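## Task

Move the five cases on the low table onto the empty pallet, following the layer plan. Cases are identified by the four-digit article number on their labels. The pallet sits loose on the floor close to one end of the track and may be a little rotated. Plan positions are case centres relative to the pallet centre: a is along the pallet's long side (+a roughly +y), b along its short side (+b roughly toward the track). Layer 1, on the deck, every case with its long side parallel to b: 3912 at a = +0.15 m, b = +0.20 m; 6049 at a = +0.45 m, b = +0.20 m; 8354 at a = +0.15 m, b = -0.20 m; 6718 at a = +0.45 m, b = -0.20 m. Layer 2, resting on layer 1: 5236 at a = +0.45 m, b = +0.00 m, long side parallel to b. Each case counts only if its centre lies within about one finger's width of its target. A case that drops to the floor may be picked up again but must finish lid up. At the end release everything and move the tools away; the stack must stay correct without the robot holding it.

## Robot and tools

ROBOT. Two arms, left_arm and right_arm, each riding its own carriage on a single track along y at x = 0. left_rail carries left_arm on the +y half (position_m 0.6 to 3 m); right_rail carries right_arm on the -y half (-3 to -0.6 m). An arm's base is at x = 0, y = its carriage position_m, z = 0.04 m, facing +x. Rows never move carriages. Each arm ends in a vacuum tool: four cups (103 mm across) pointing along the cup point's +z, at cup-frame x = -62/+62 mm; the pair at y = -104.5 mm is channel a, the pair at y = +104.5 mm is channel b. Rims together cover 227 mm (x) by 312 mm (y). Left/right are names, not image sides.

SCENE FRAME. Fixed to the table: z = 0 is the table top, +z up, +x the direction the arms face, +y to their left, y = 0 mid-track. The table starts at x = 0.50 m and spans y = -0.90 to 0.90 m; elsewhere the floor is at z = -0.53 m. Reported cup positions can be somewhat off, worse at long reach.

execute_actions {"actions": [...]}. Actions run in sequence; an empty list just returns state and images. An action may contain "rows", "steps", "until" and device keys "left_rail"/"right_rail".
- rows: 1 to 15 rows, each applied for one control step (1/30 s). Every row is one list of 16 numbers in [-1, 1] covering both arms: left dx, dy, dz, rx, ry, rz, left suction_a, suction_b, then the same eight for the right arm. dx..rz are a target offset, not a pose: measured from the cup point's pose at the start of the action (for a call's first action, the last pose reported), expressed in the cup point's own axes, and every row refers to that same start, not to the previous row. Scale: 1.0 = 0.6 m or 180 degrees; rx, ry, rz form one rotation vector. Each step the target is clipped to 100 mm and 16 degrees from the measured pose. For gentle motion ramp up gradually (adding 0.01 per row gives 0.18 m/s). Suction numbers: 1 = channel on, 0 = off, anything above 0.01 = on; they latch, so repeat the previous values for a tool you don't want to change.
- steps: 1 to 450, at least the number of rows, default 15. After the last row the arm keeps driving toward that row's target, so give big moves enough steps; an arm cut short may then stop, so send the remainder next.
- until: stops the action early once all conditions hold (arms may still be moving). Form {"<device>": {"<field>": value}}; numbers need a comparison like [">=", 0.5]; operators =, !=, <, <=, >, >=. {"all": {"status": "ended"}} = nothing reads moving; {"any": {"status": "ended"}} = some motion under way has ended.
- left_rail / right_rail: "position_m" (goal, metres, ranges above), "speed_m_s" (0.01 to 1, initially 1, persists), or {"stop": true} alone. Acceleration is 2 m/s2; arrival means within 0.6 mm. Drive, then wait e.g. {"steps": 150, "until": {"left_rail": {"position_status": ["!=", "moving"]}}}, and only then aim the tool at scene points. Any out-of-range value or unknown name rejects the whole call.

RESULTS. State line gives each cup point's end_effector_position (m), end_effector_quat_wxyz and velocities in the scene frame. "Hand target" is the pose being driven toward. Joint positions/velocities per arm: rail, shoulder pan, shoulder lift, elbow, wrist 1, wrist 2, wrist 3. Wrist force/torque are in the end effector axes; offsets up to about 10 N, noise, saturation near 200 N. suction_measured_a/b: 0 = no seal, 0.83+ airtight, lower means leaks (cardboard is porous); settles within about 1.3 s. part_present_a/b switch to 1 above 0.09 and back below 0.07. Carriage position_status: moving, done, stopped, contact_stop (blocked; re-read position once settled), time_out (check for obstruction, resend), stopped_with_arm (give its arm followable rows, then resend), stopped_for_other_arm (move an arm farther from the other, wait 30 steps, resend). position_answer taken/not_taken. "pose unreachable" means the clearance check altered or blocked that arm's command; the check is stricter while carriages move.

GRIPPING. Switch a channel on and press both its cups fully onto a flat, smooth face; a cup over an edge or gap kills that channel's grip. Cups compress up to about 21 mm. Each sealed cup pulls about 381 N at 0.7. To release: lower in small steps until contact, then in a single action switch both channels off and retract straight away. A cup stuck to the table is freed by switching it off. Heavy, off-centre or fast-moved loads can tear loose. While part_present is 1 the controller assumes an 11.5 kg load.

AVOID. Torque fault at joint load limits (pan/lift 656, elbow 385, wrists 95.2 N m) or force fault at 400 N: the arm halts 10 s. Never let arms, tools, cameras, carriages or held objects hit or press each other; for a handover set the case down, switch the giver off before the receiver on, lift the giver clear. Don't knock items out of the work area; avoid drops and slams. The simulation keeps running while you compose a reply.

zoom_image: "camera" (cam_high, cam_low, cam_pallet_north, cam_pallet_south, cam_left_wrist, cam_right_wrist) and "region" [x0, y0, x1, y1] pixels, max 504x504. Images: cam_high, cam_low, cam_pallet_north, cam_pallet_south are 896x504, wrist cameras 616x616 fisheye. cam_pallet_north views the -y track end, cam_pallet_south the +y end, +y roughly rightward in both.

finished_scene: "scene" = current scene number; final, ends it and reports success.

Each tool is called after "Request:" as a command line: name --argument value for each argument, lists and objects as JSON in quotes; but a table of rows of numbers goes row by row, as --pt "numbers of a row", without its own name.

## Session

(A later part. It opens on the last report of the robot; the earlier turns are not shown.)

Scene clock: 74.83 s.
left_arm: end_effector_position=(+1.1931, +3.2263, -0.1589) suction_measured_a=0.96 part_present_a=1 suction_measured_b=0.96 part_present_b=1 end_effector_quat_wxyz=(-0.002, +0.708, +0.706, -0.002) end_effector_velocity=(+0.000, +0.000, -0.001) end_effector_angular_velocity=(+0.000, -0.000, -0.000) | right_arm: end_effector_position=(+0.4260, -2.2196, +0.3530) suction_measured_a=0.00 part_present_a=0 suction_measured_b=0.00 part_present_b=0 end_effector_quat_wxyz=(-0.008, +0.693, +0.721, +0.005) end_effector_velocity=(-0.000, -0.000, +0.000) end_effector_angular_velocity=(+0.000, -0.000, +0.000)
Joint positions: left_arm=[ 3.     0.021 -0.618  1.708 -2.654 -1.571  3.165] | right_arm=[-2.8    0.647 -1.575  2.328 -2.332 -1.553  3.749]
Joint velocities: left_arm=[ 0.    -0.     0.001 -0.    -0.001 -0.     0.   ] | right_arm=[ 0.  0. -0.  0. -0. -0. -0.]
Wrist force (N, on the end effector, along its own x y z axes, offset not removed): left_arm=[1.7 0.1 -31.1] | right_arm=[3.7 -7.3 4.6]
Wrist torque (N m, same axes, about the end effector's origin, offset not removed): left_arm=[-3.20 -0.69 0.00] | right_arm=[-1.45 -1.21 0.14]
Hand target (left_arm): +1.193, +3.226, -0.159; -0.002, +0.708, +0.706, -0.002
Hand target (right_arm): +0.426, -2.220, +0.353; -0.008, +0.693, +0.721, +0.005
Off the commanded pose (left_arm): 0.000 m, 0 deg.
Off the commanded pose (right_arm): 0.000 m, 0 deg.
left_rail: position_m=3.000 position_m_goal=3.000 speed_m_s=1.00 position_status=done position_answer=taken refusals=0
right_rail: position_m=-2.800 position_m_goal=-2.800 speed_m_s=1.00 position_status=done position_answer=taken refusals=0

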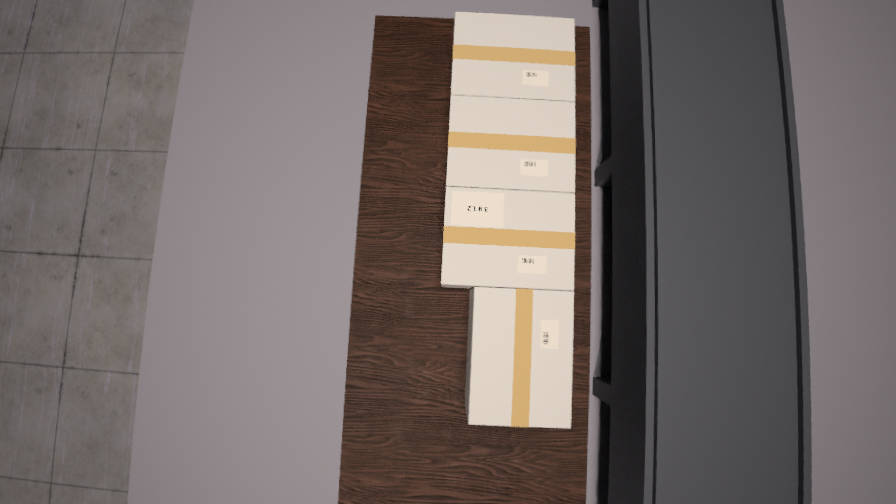

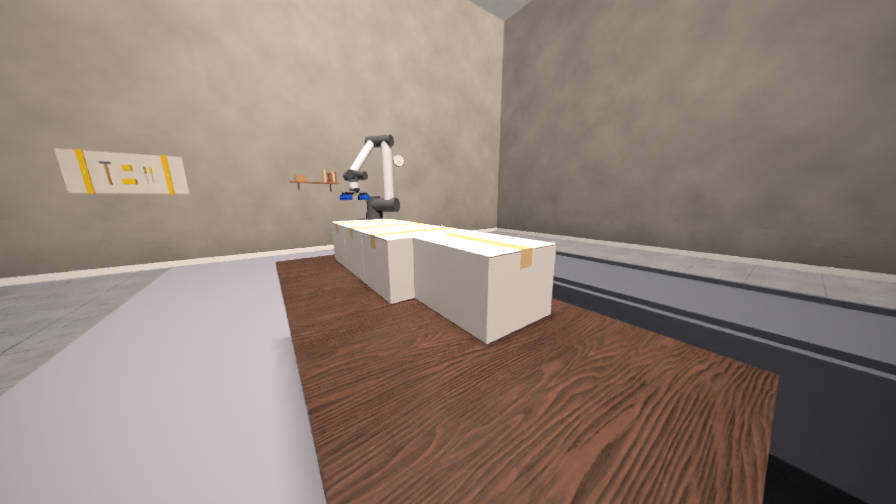

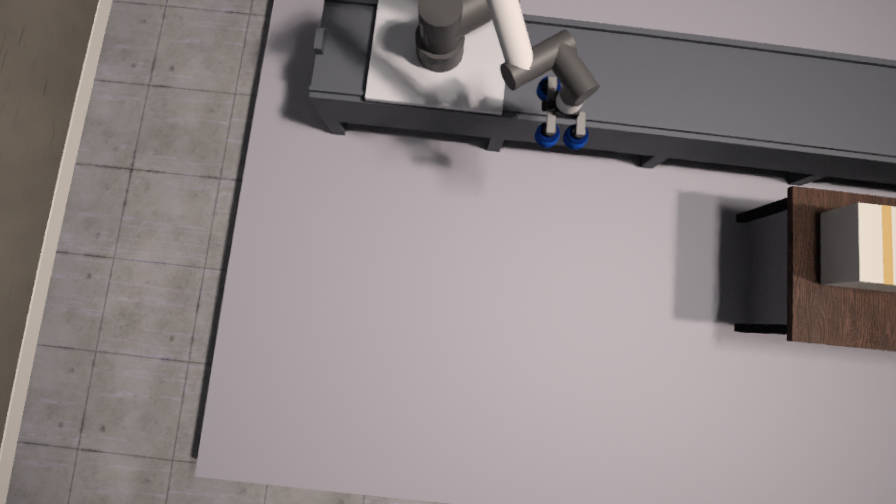

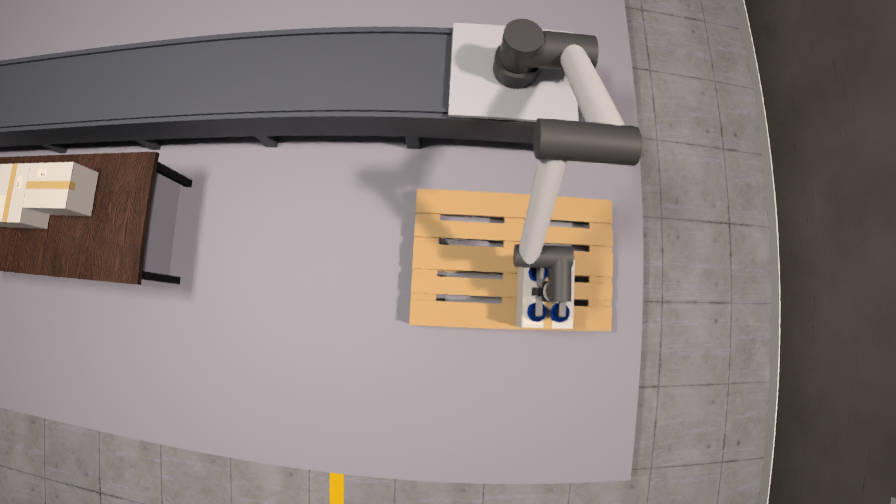

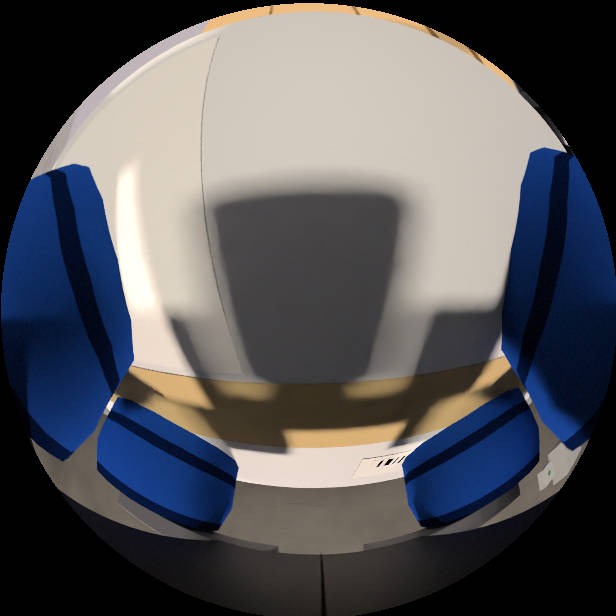

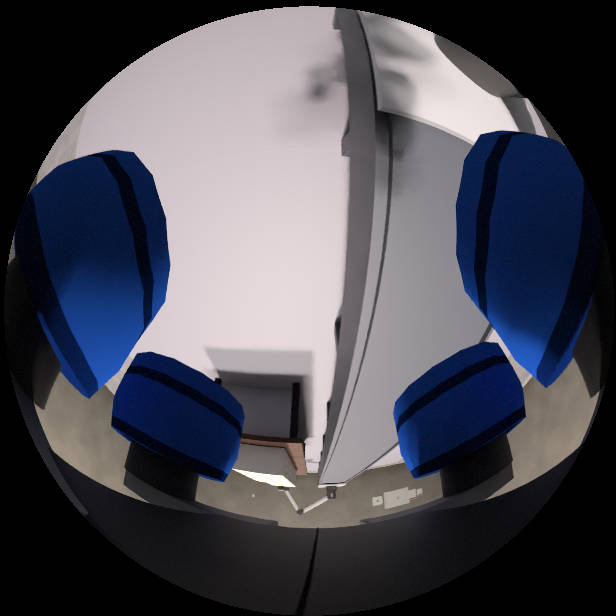

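Request:
execute_actions --actions '[{"rows":[[0,0.007,0.015,0,0,0,1,1,0,0,0,0,0,0,0,0]],"steps":15}]'

Request:
execute_actions --actions '[{"rows":[[0,0,0.007,0,0,0,1,1,0,0,0,0,0,0,0,0]],"steps":15}]'

Scene clock: 78.73 s.
left_arm: end_effector_position=(+1.1971, +3.2263, -0.1677) suction_measured_a=0.96 part_present_a=1 suction_measured_b=0.96 part_present_b=1 end_effector_quat_wxyz=(-0.002, +0.708, +0.706, -0.002) end_effector_velocity=(+0.001, +0.000, -0.002) end_effector_angular_velocity=(+0.000, -0.000, +0.000) | right_arm: end_effector_position=(+0.4260, -2.2196, +0.3530) suction_measured_a=0.00 part_present_a=0 suction_measured_b=0.00 part_present_b=0 end_effector_quat_wxyz=(-0.008, +0.693, +0.721, +0.005) end_effector_velocity=(+0.000, -0.000, -0.000) end_effector_angular_velocity=(-0.000, +0.000, +0.000)
Joint positions: left_arm=[ 3.     0.021 -0.607  1.699 -2.657 -1.571  3.165] | right_arm=[-2.8    0.647 -1.575  2.328 -2.332 -1.553  3.749]
Joint velocities: left_arm=[ 0.    -0.     0.003 -0.002 -0.     0.    -0.   ] | right_arm=[ 0. -0.  0.  0. -0.  0. -0.]
Wrist force (N, on the end effector, along its own x y z axes, offset not removed): left_arm=[-1.7 -0.9 -29.2] | right_arm=[4.9 -6.2 -7.2]
Wrist torque (N m, same axes, about the end effector's origin, offset not removed): left_arm=[-3.32 -0.33 0.02] | right_arm=[-1.46 -1.48 0.32]
Hand target (left_arm): +1.197, +3.226, -0.168; -0.002, +0.708, +0.706, -0.002
Hand target (right_arm): +0.426, -2.220, +0.353; -0.008, +0.693, +0.721, +0.005
Off the commanded pose (left_arm): 0.000 m, 0 deg.
Off the commanded pose (right_arm): 0.000 m, 0 deg.
left_rail: position_m=3.000 position_m_goal=3.000 speed_m_s=1.00 position_status=done position_answer=taken refusals=0
right_rail: position_m=-2.800 position_m_goal=-2.800 speed_m_s=1.00 position_status=done position_answer=taken refusals=0

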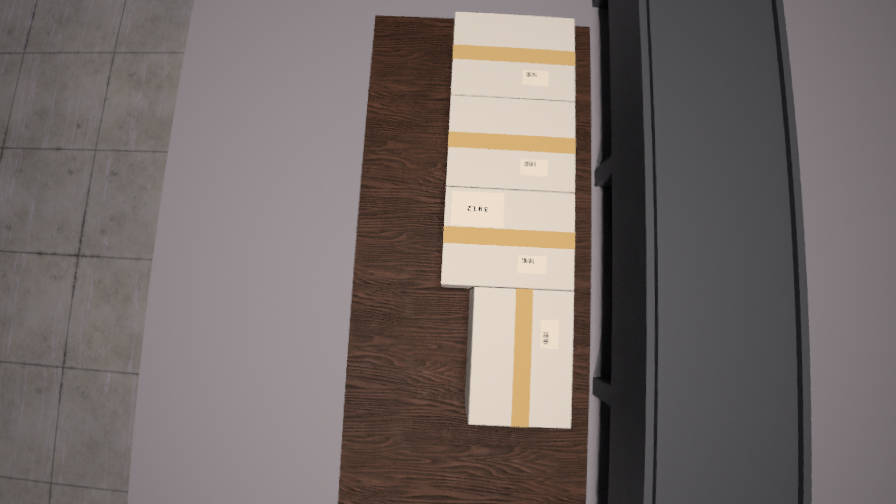

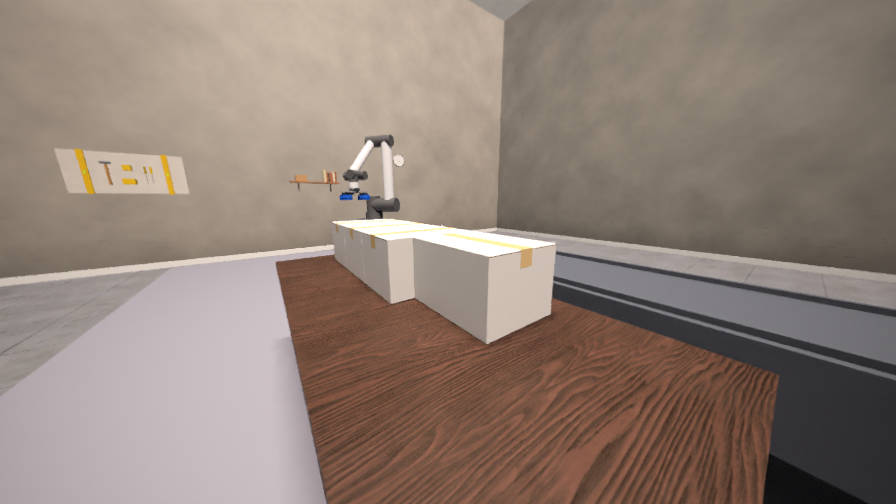

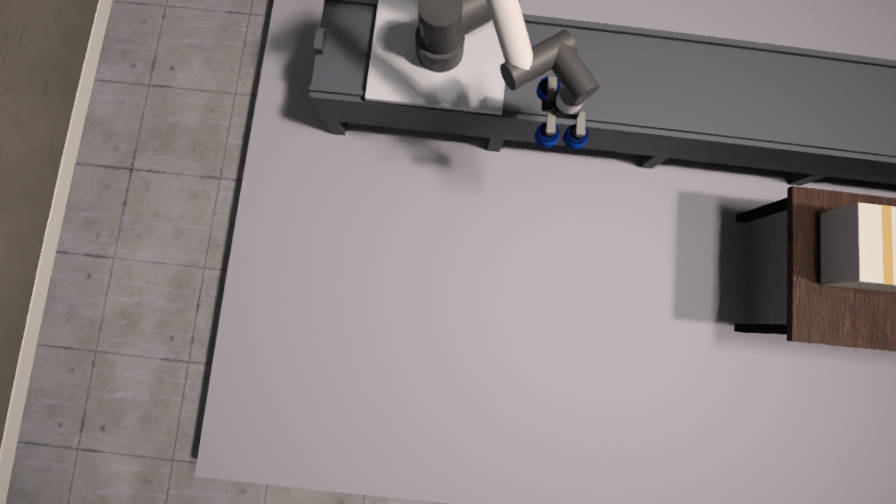

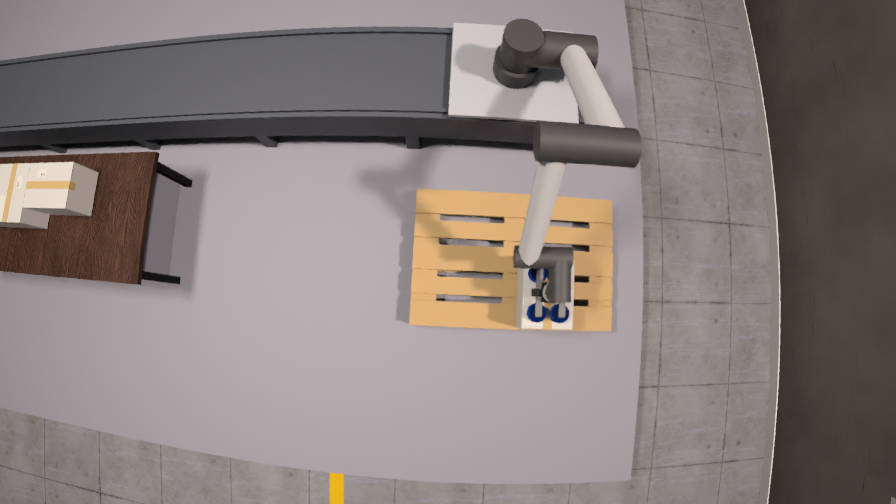

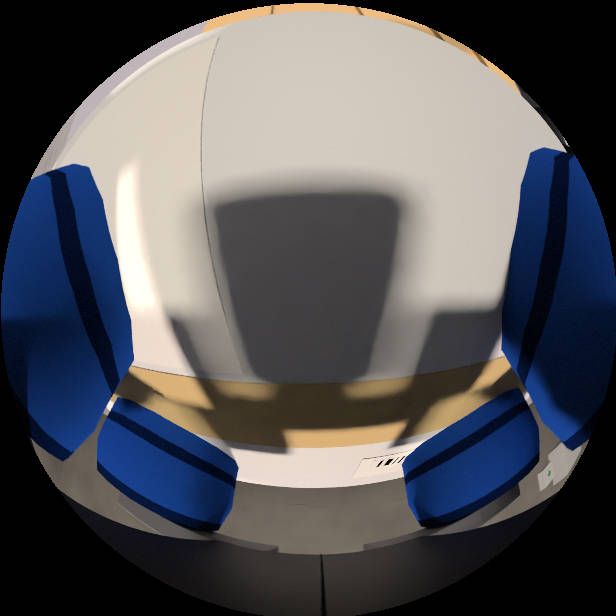

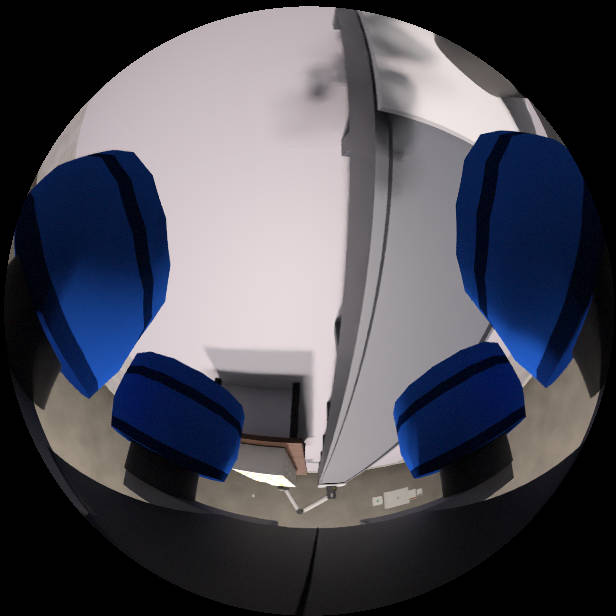

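Scene clock: 79.23 s.
left_arm: end_effector_position=(+1.1971, +3.2263, -0.1717) suction_measured_a=0.96 part_present_a=1 suction_measured_b=0.96 part_present_b=1 end_effector_quat_wxyz=(-0.002, +0.708, +0.706, -0.002) end_effector_velocity=(+0.000, +0.000, -0.001) end_effector_angular_velocity=(+0.000, -0.000, -0.000) | right_arm: end_effector_position=(+0.4260, -2.2196, +0.3530) suction_measured_a=0.00 part_present_a=0 suction_measured_b=0.00 part_present_b=0 end_effector_quat_wxyz=(-0.008, +0.693, +0.721, +0.005) end_effector_velocity=(+0.000, +0.000, +0.000) end_effector_angular_velocity=(+0.000, -0.000, -0.000)
Joint positions: left_arm=[ 3.     0.021 -0.603  1.698 -2.66  -1.571  3.165] | right_arm=[-2.8    0.647 -1.575  2.328 -2.332 -1.553  3.749]
Joint velocities: left_arm=[ 0.     0.     0.001 -0.    -0.001 -0.     0.   ] | right_arm=[ 0. -0.  0. -0. -0. -0.  0.]
Wrist force (N, on the end effector, along its own x y z axes, offset not removed): left_arm=[1.2 -1.3 -29.3] | right_arm=[2.8 -11.3 1.5]
Wrist torque (N m, same axes, about the end effector's origin, offset not removed): left_arm=[-3.19 -0.72 0.01] | right_arm=[-2.01 -1.14 0.61]
Hand target (left_arm): +1.197, +3.226, -0.172; -0.002, +0.708, +0.706, -0.002
Hand target (right_arm): +0.426, -2.220, +0.353; -0.008, +0.693, +0.721, +0.005
Off the commanded pose (left_arm): 0.000 m, 0 deg.
Off the commanded pose (right_arm): 0.000 m, 0 deg.
left_rail: position_m=3.000 position_m_goal=3.000 speed_m_s=1.00 position_status=done position_answer=taken refusals=0
right_rail: position_m=-2.800 position_m_goal=-2.800 speed_m_s=1.00 position_status=done position_answer=taken refusals=0

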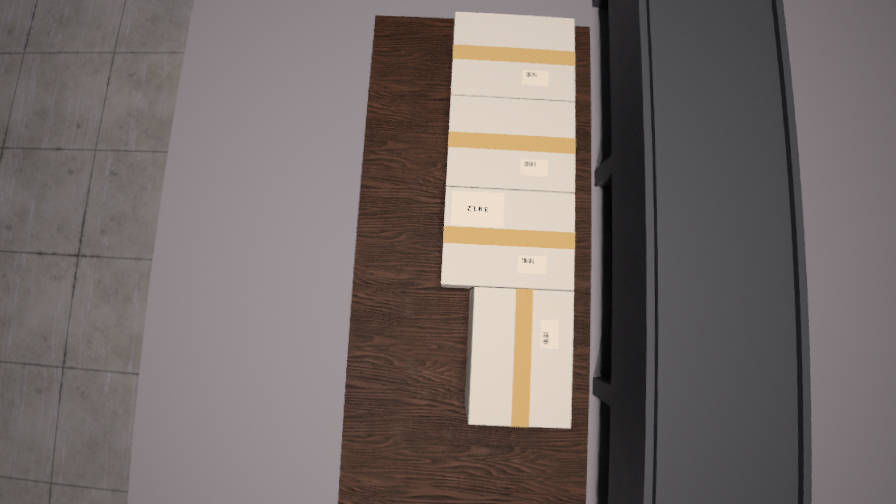

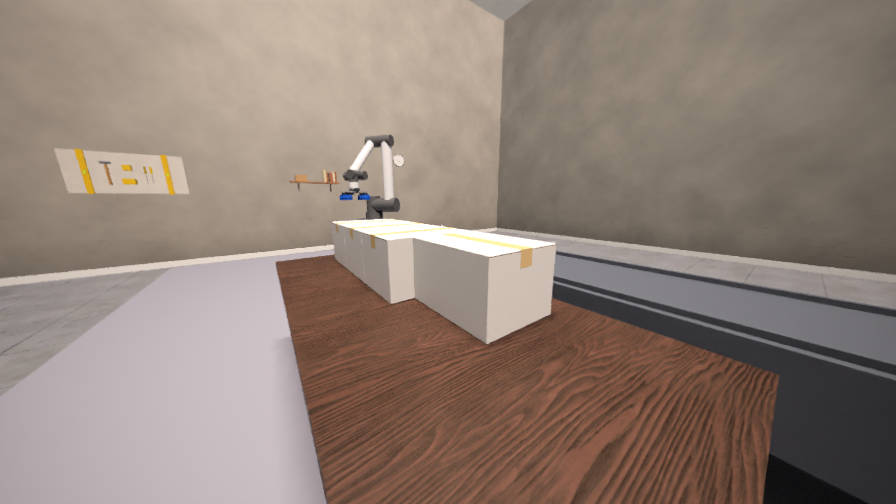

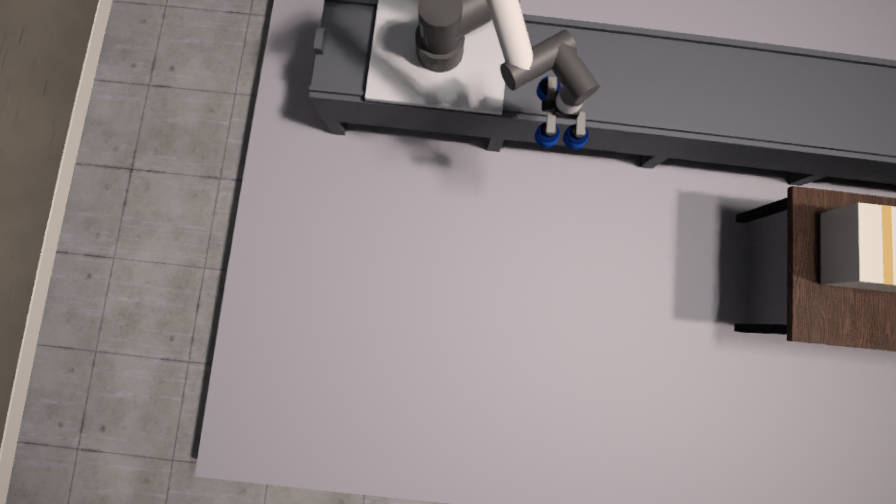

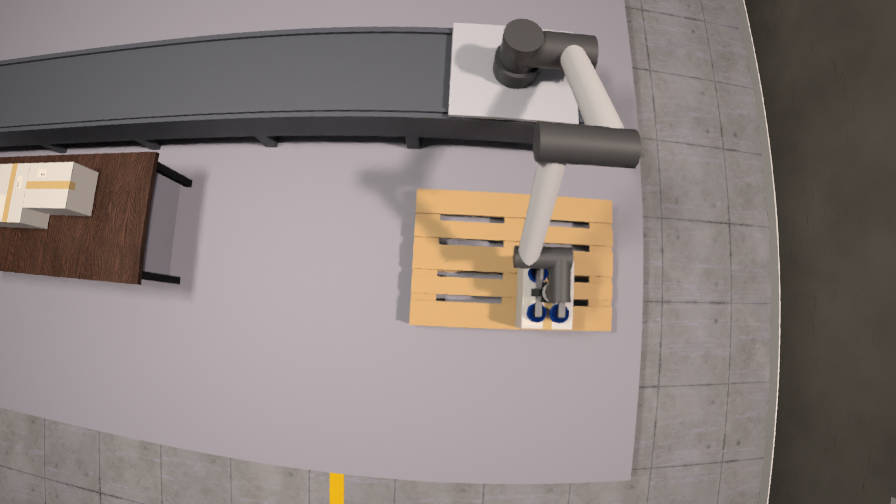

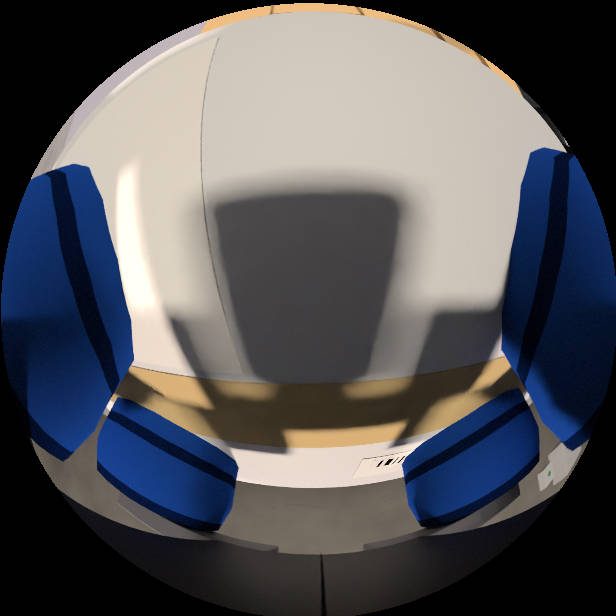

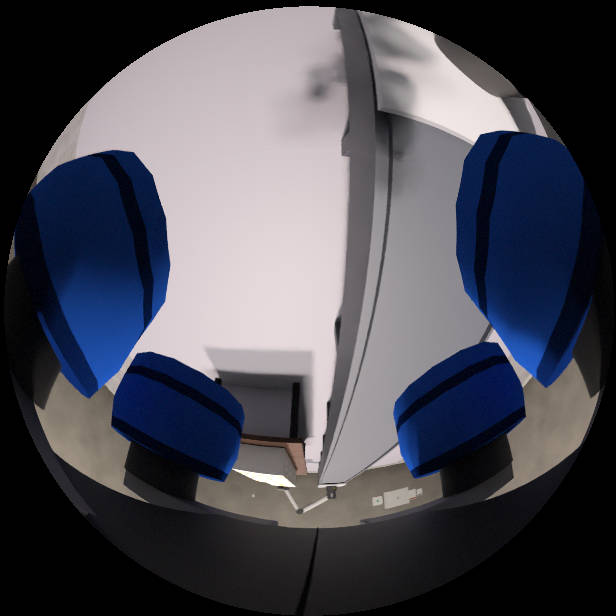

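Request:
execute_actions --actions '[{"rows":[[0,0,0.007,0,0,0,1,1,0,0,0,0,0,0,0,0]],"steps":15}]'

Scene clock: 82.47 s.
left_arm: end_effector_position=(+1.1971, +3.2263, -0.1758) suction_measured_a=0.96 part_present_a=1 suction_measured_b=0.96 part_present_b=1 end_effector_quat_wxyz=(-0.002, +0.708, +0.706, -0.002) end_effector_velocity=(+0.000, +0.000, -0.001) end_effector_angular_velocity=(+0.000, -0.000, +0.000) | right_arm: end_effector_position=(+0.4260, -2.2196, +0.3530) suction_measured_a=0.00 part_present_a=0 suction_measured_b=0.00 part_present_b=0 end_effector_quat_wxyz=(-0.008, +0.693, +0.721, +0.005) end_effector_velocity=(+0.000, -0.000, -0.000) end_effector_angular_velocity=(-0.000, +0.000, -0.000)
Joint positions: left_arm=[ 3.     0.021 -0.599  1.697 -2.663 -1.571  3.165] | right_arm=[-2.8    0.647 -1.575  2.328 -2.332 -1.553  3.749]
Joint velocities: left_arm=[ 0.     0.     0.001 -0.    -0.001  0.    -0.   ] | right_arm=[ 0. -0.  0.  0.  0.  0.  0.]
Wrist force (N, on the end effector, along its own x y z axes, offset not removed): left_arm=[-0.6 -1.3 -27.9] | right_arm=[6.5 -8.4 6.7]
Wrist torque (N m, same axes, about the end effector's origin, offset not removed): left_arm=[-3.23 -0.55 0.01] | right_arm=[-1.79 -1.67 0.32]
Hand target (left_arm): +1.197, +3.226, -0.176; -0.002, +0.708, +0.706, -0.002
Hand target (right_arm): +0.426, -2.220, +0.353; -0.008, +0.693, +0.721, +0.005
Off the commanded pose (left_arm): 0.000 m, 0 deg.
Off the commanded pose (right_arm): 0.000 m, 0 deg.
left_rail: position_m=3.000 position_m_goal=3.000 speed_m_s=1.00 position_status=done position_answer=taken refusals=0
right_rail: position_m=-2.800 position_m_goal=-2.800 speed_m_s=1.00 position_status=done position_answer=taken refusals=0

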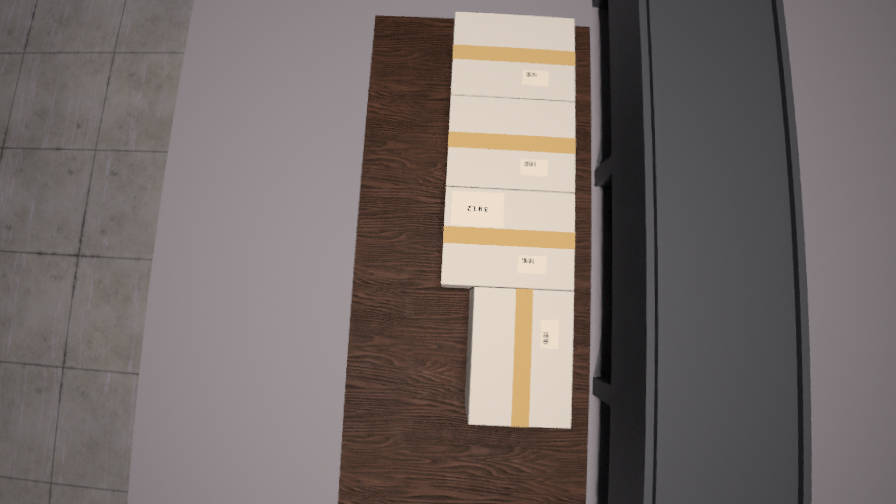

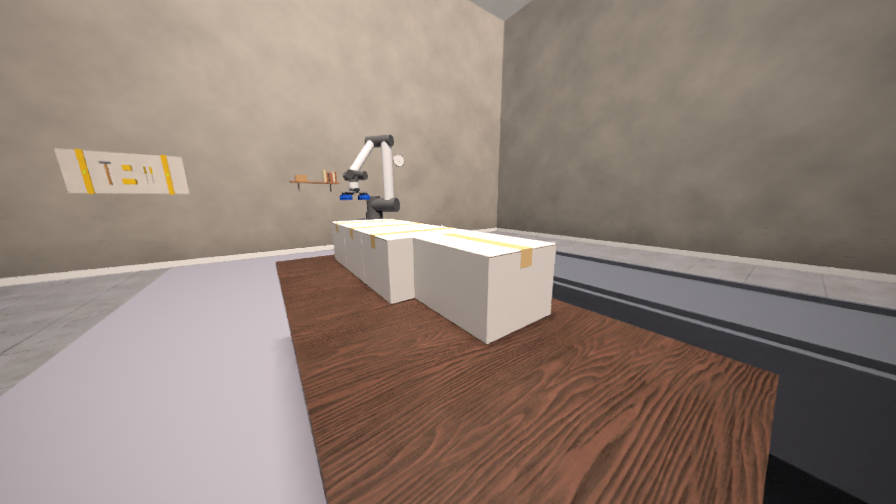

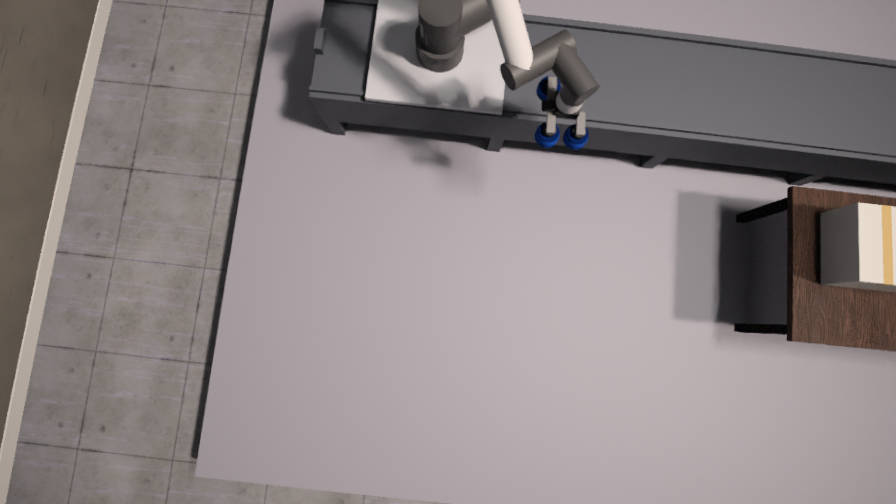

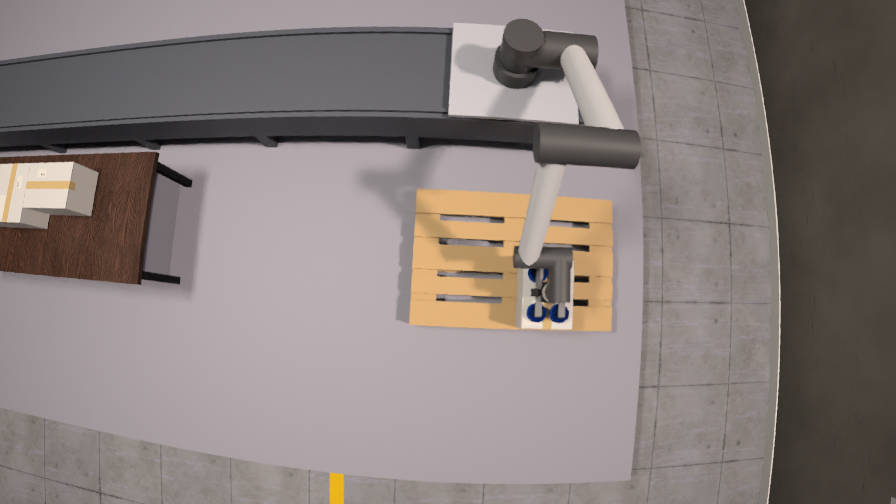

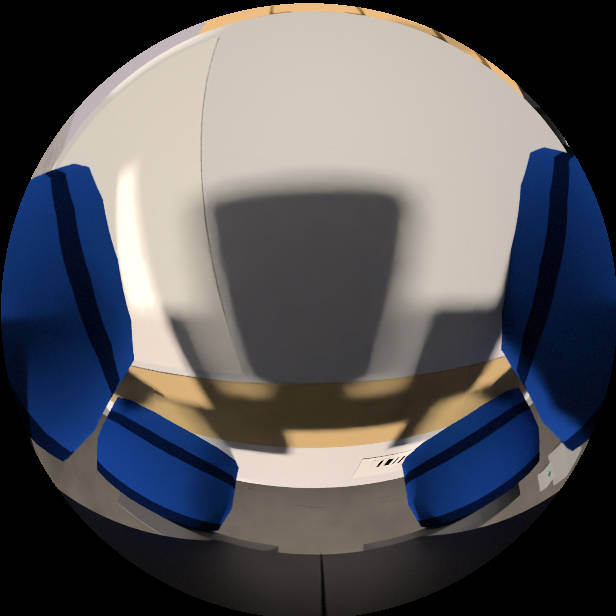

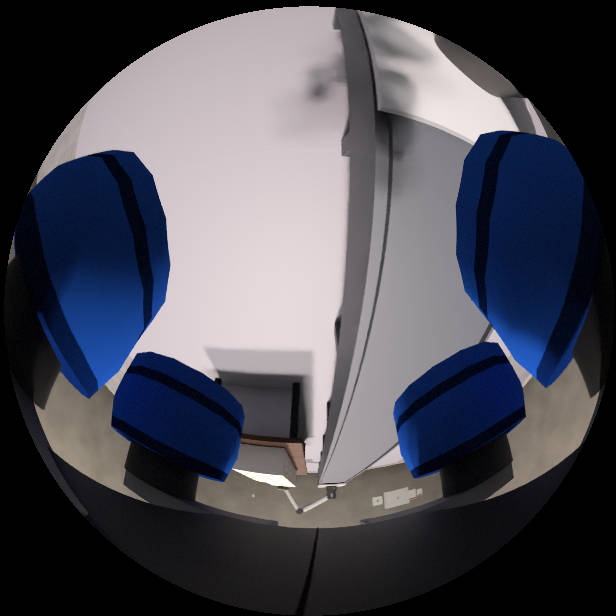

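Request:
execute_actions --actions '[{"rows":[[0,0,0.006,0,0,0,1,1,0,0,0,0,0,0,0,0]],"steps":15}]'

Scene clock: 85.93 s.
left_arm: end_effector_position=(+1.1973, +3.2263, -0.1791) suction_measured_a=0.96 part_present_a=1 suction_measured_b=0.96 part_present_b=1 end_effector_quat_wxyz=(-0.002, +0.708, +0.706, -0.002) end_effector_velocity=(-0.000, -0.000, -0.001) end_effector_angular_velocity=(-0.000, +0.000, -0.000) | right_arm: end_effector_position=(+0.4260, -2.2196, +0.3530) suction_measured_a=0.00 part_present_a=0 suction_measured_b=0.00 part_present_b=0 end_effector_quat_wxyz=(-0.008, +0.693, +0.721, +0.005) end_effector_velocity=(+0.000, -0.000, -0.000) end_effector_angular_velocity=(-0.000, +0.000, -0.000)
Joint positions: left_arm=[ 3.     0.021 -0.595  1.696 -2.666 -1.571  3.165] | right_arm=[-2.8    0.647 -1.575  2.328 -2.332 -1.553  3.749]
Joint velocities: left_arm=[ 0.     0.     0.001 -0.    -0.     0.     0.   ] | right_arm=[ 0. -0.  0. -0.  0. -0.  0.]
Wrist force (N, on the end effector, along its own x y z axes, offset not removed): left_arm=[-2.1 -11.6 -74.0] | right_arm=[8.4 -12.9 -0.5]
Wrist torque (N m, same axes, about the end effector's origin, offset not removed): left_arm=[-7.90 2.70 -0.45] | right_arm=[-2.54 -1.90 0.49]
Hand target (left_arm): +1.197, +3.226, -0.179; -0.002, +0.708, +0.706, -0.002
Hand target (right_arm): +0.426, -2.220, +0.353; -0.008, +0.693, +0.721, +0.005
Off the commanded pose (left_arm): 0.000 m, 0 deg.
Off the commanded pose (right_arm): 0.000 m, 0 deg.
left_rail: position_m=3.000 position_m_goal=3.000 speed_m_s=1.00 position_status=done position_answer=taken refusals=0
right_rail: position_m=-2.800 position_m_goal=-2.800 speed_m_s=1.00 position_status=done position_answer=taken refusals=0

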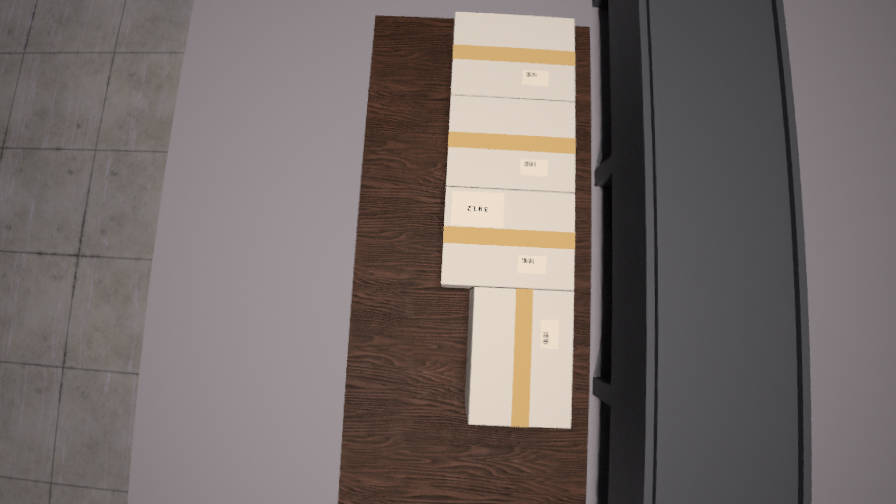

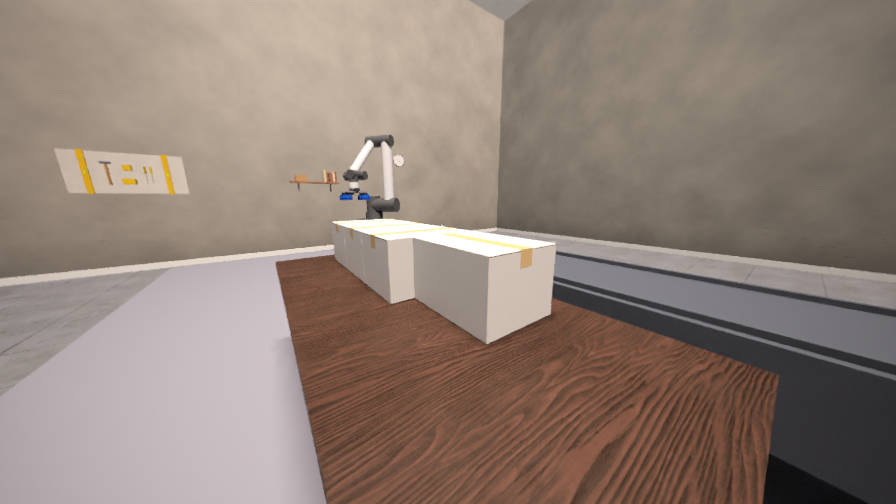

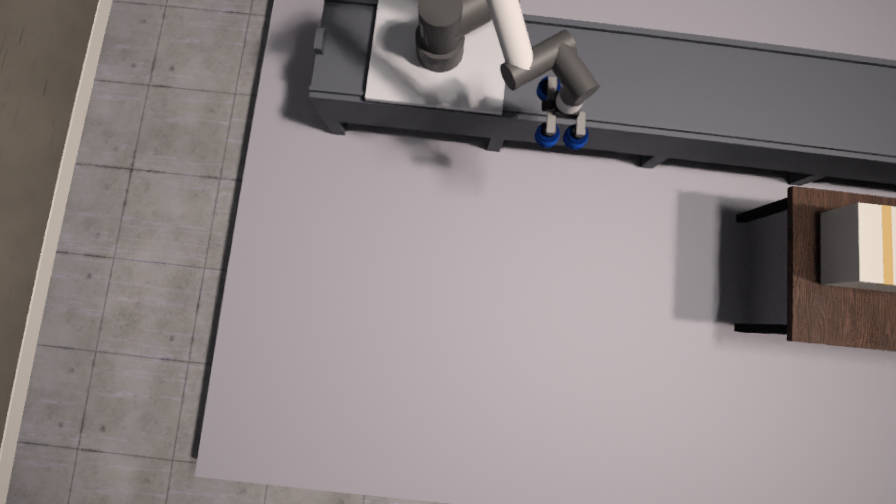

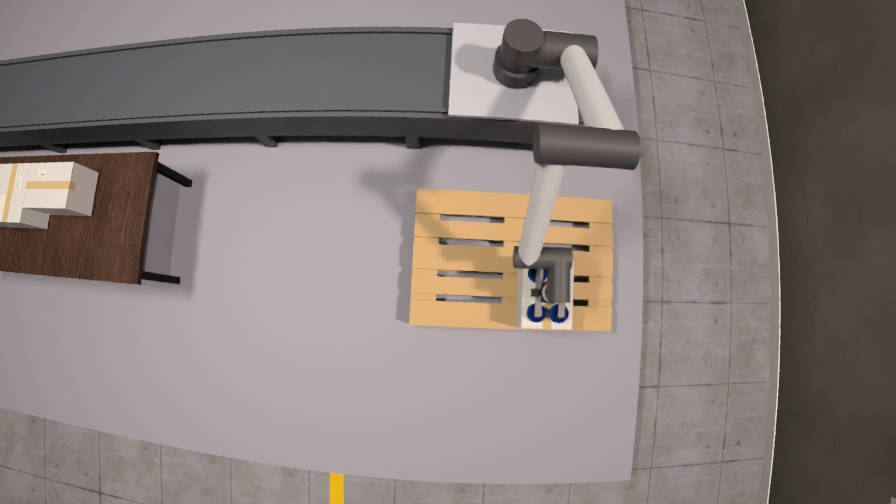

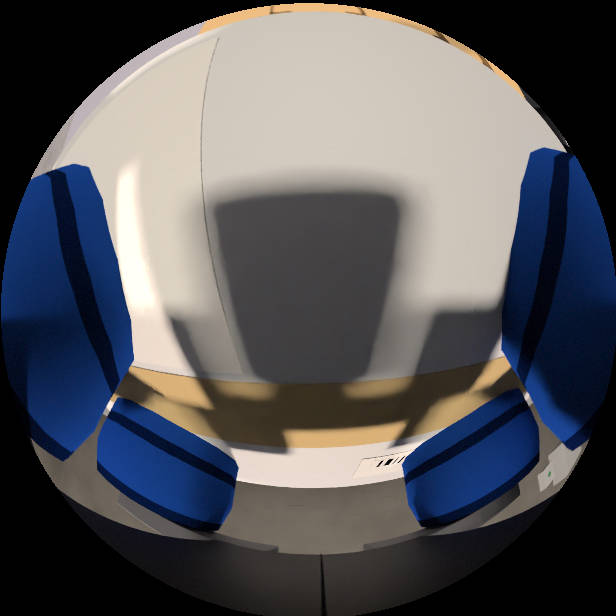

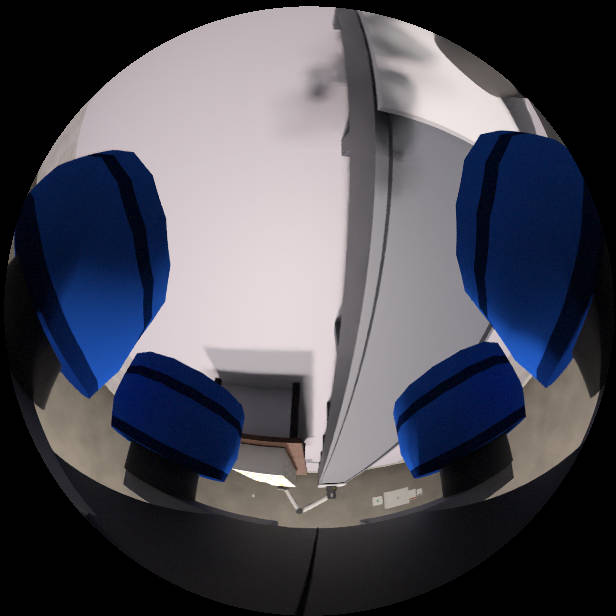

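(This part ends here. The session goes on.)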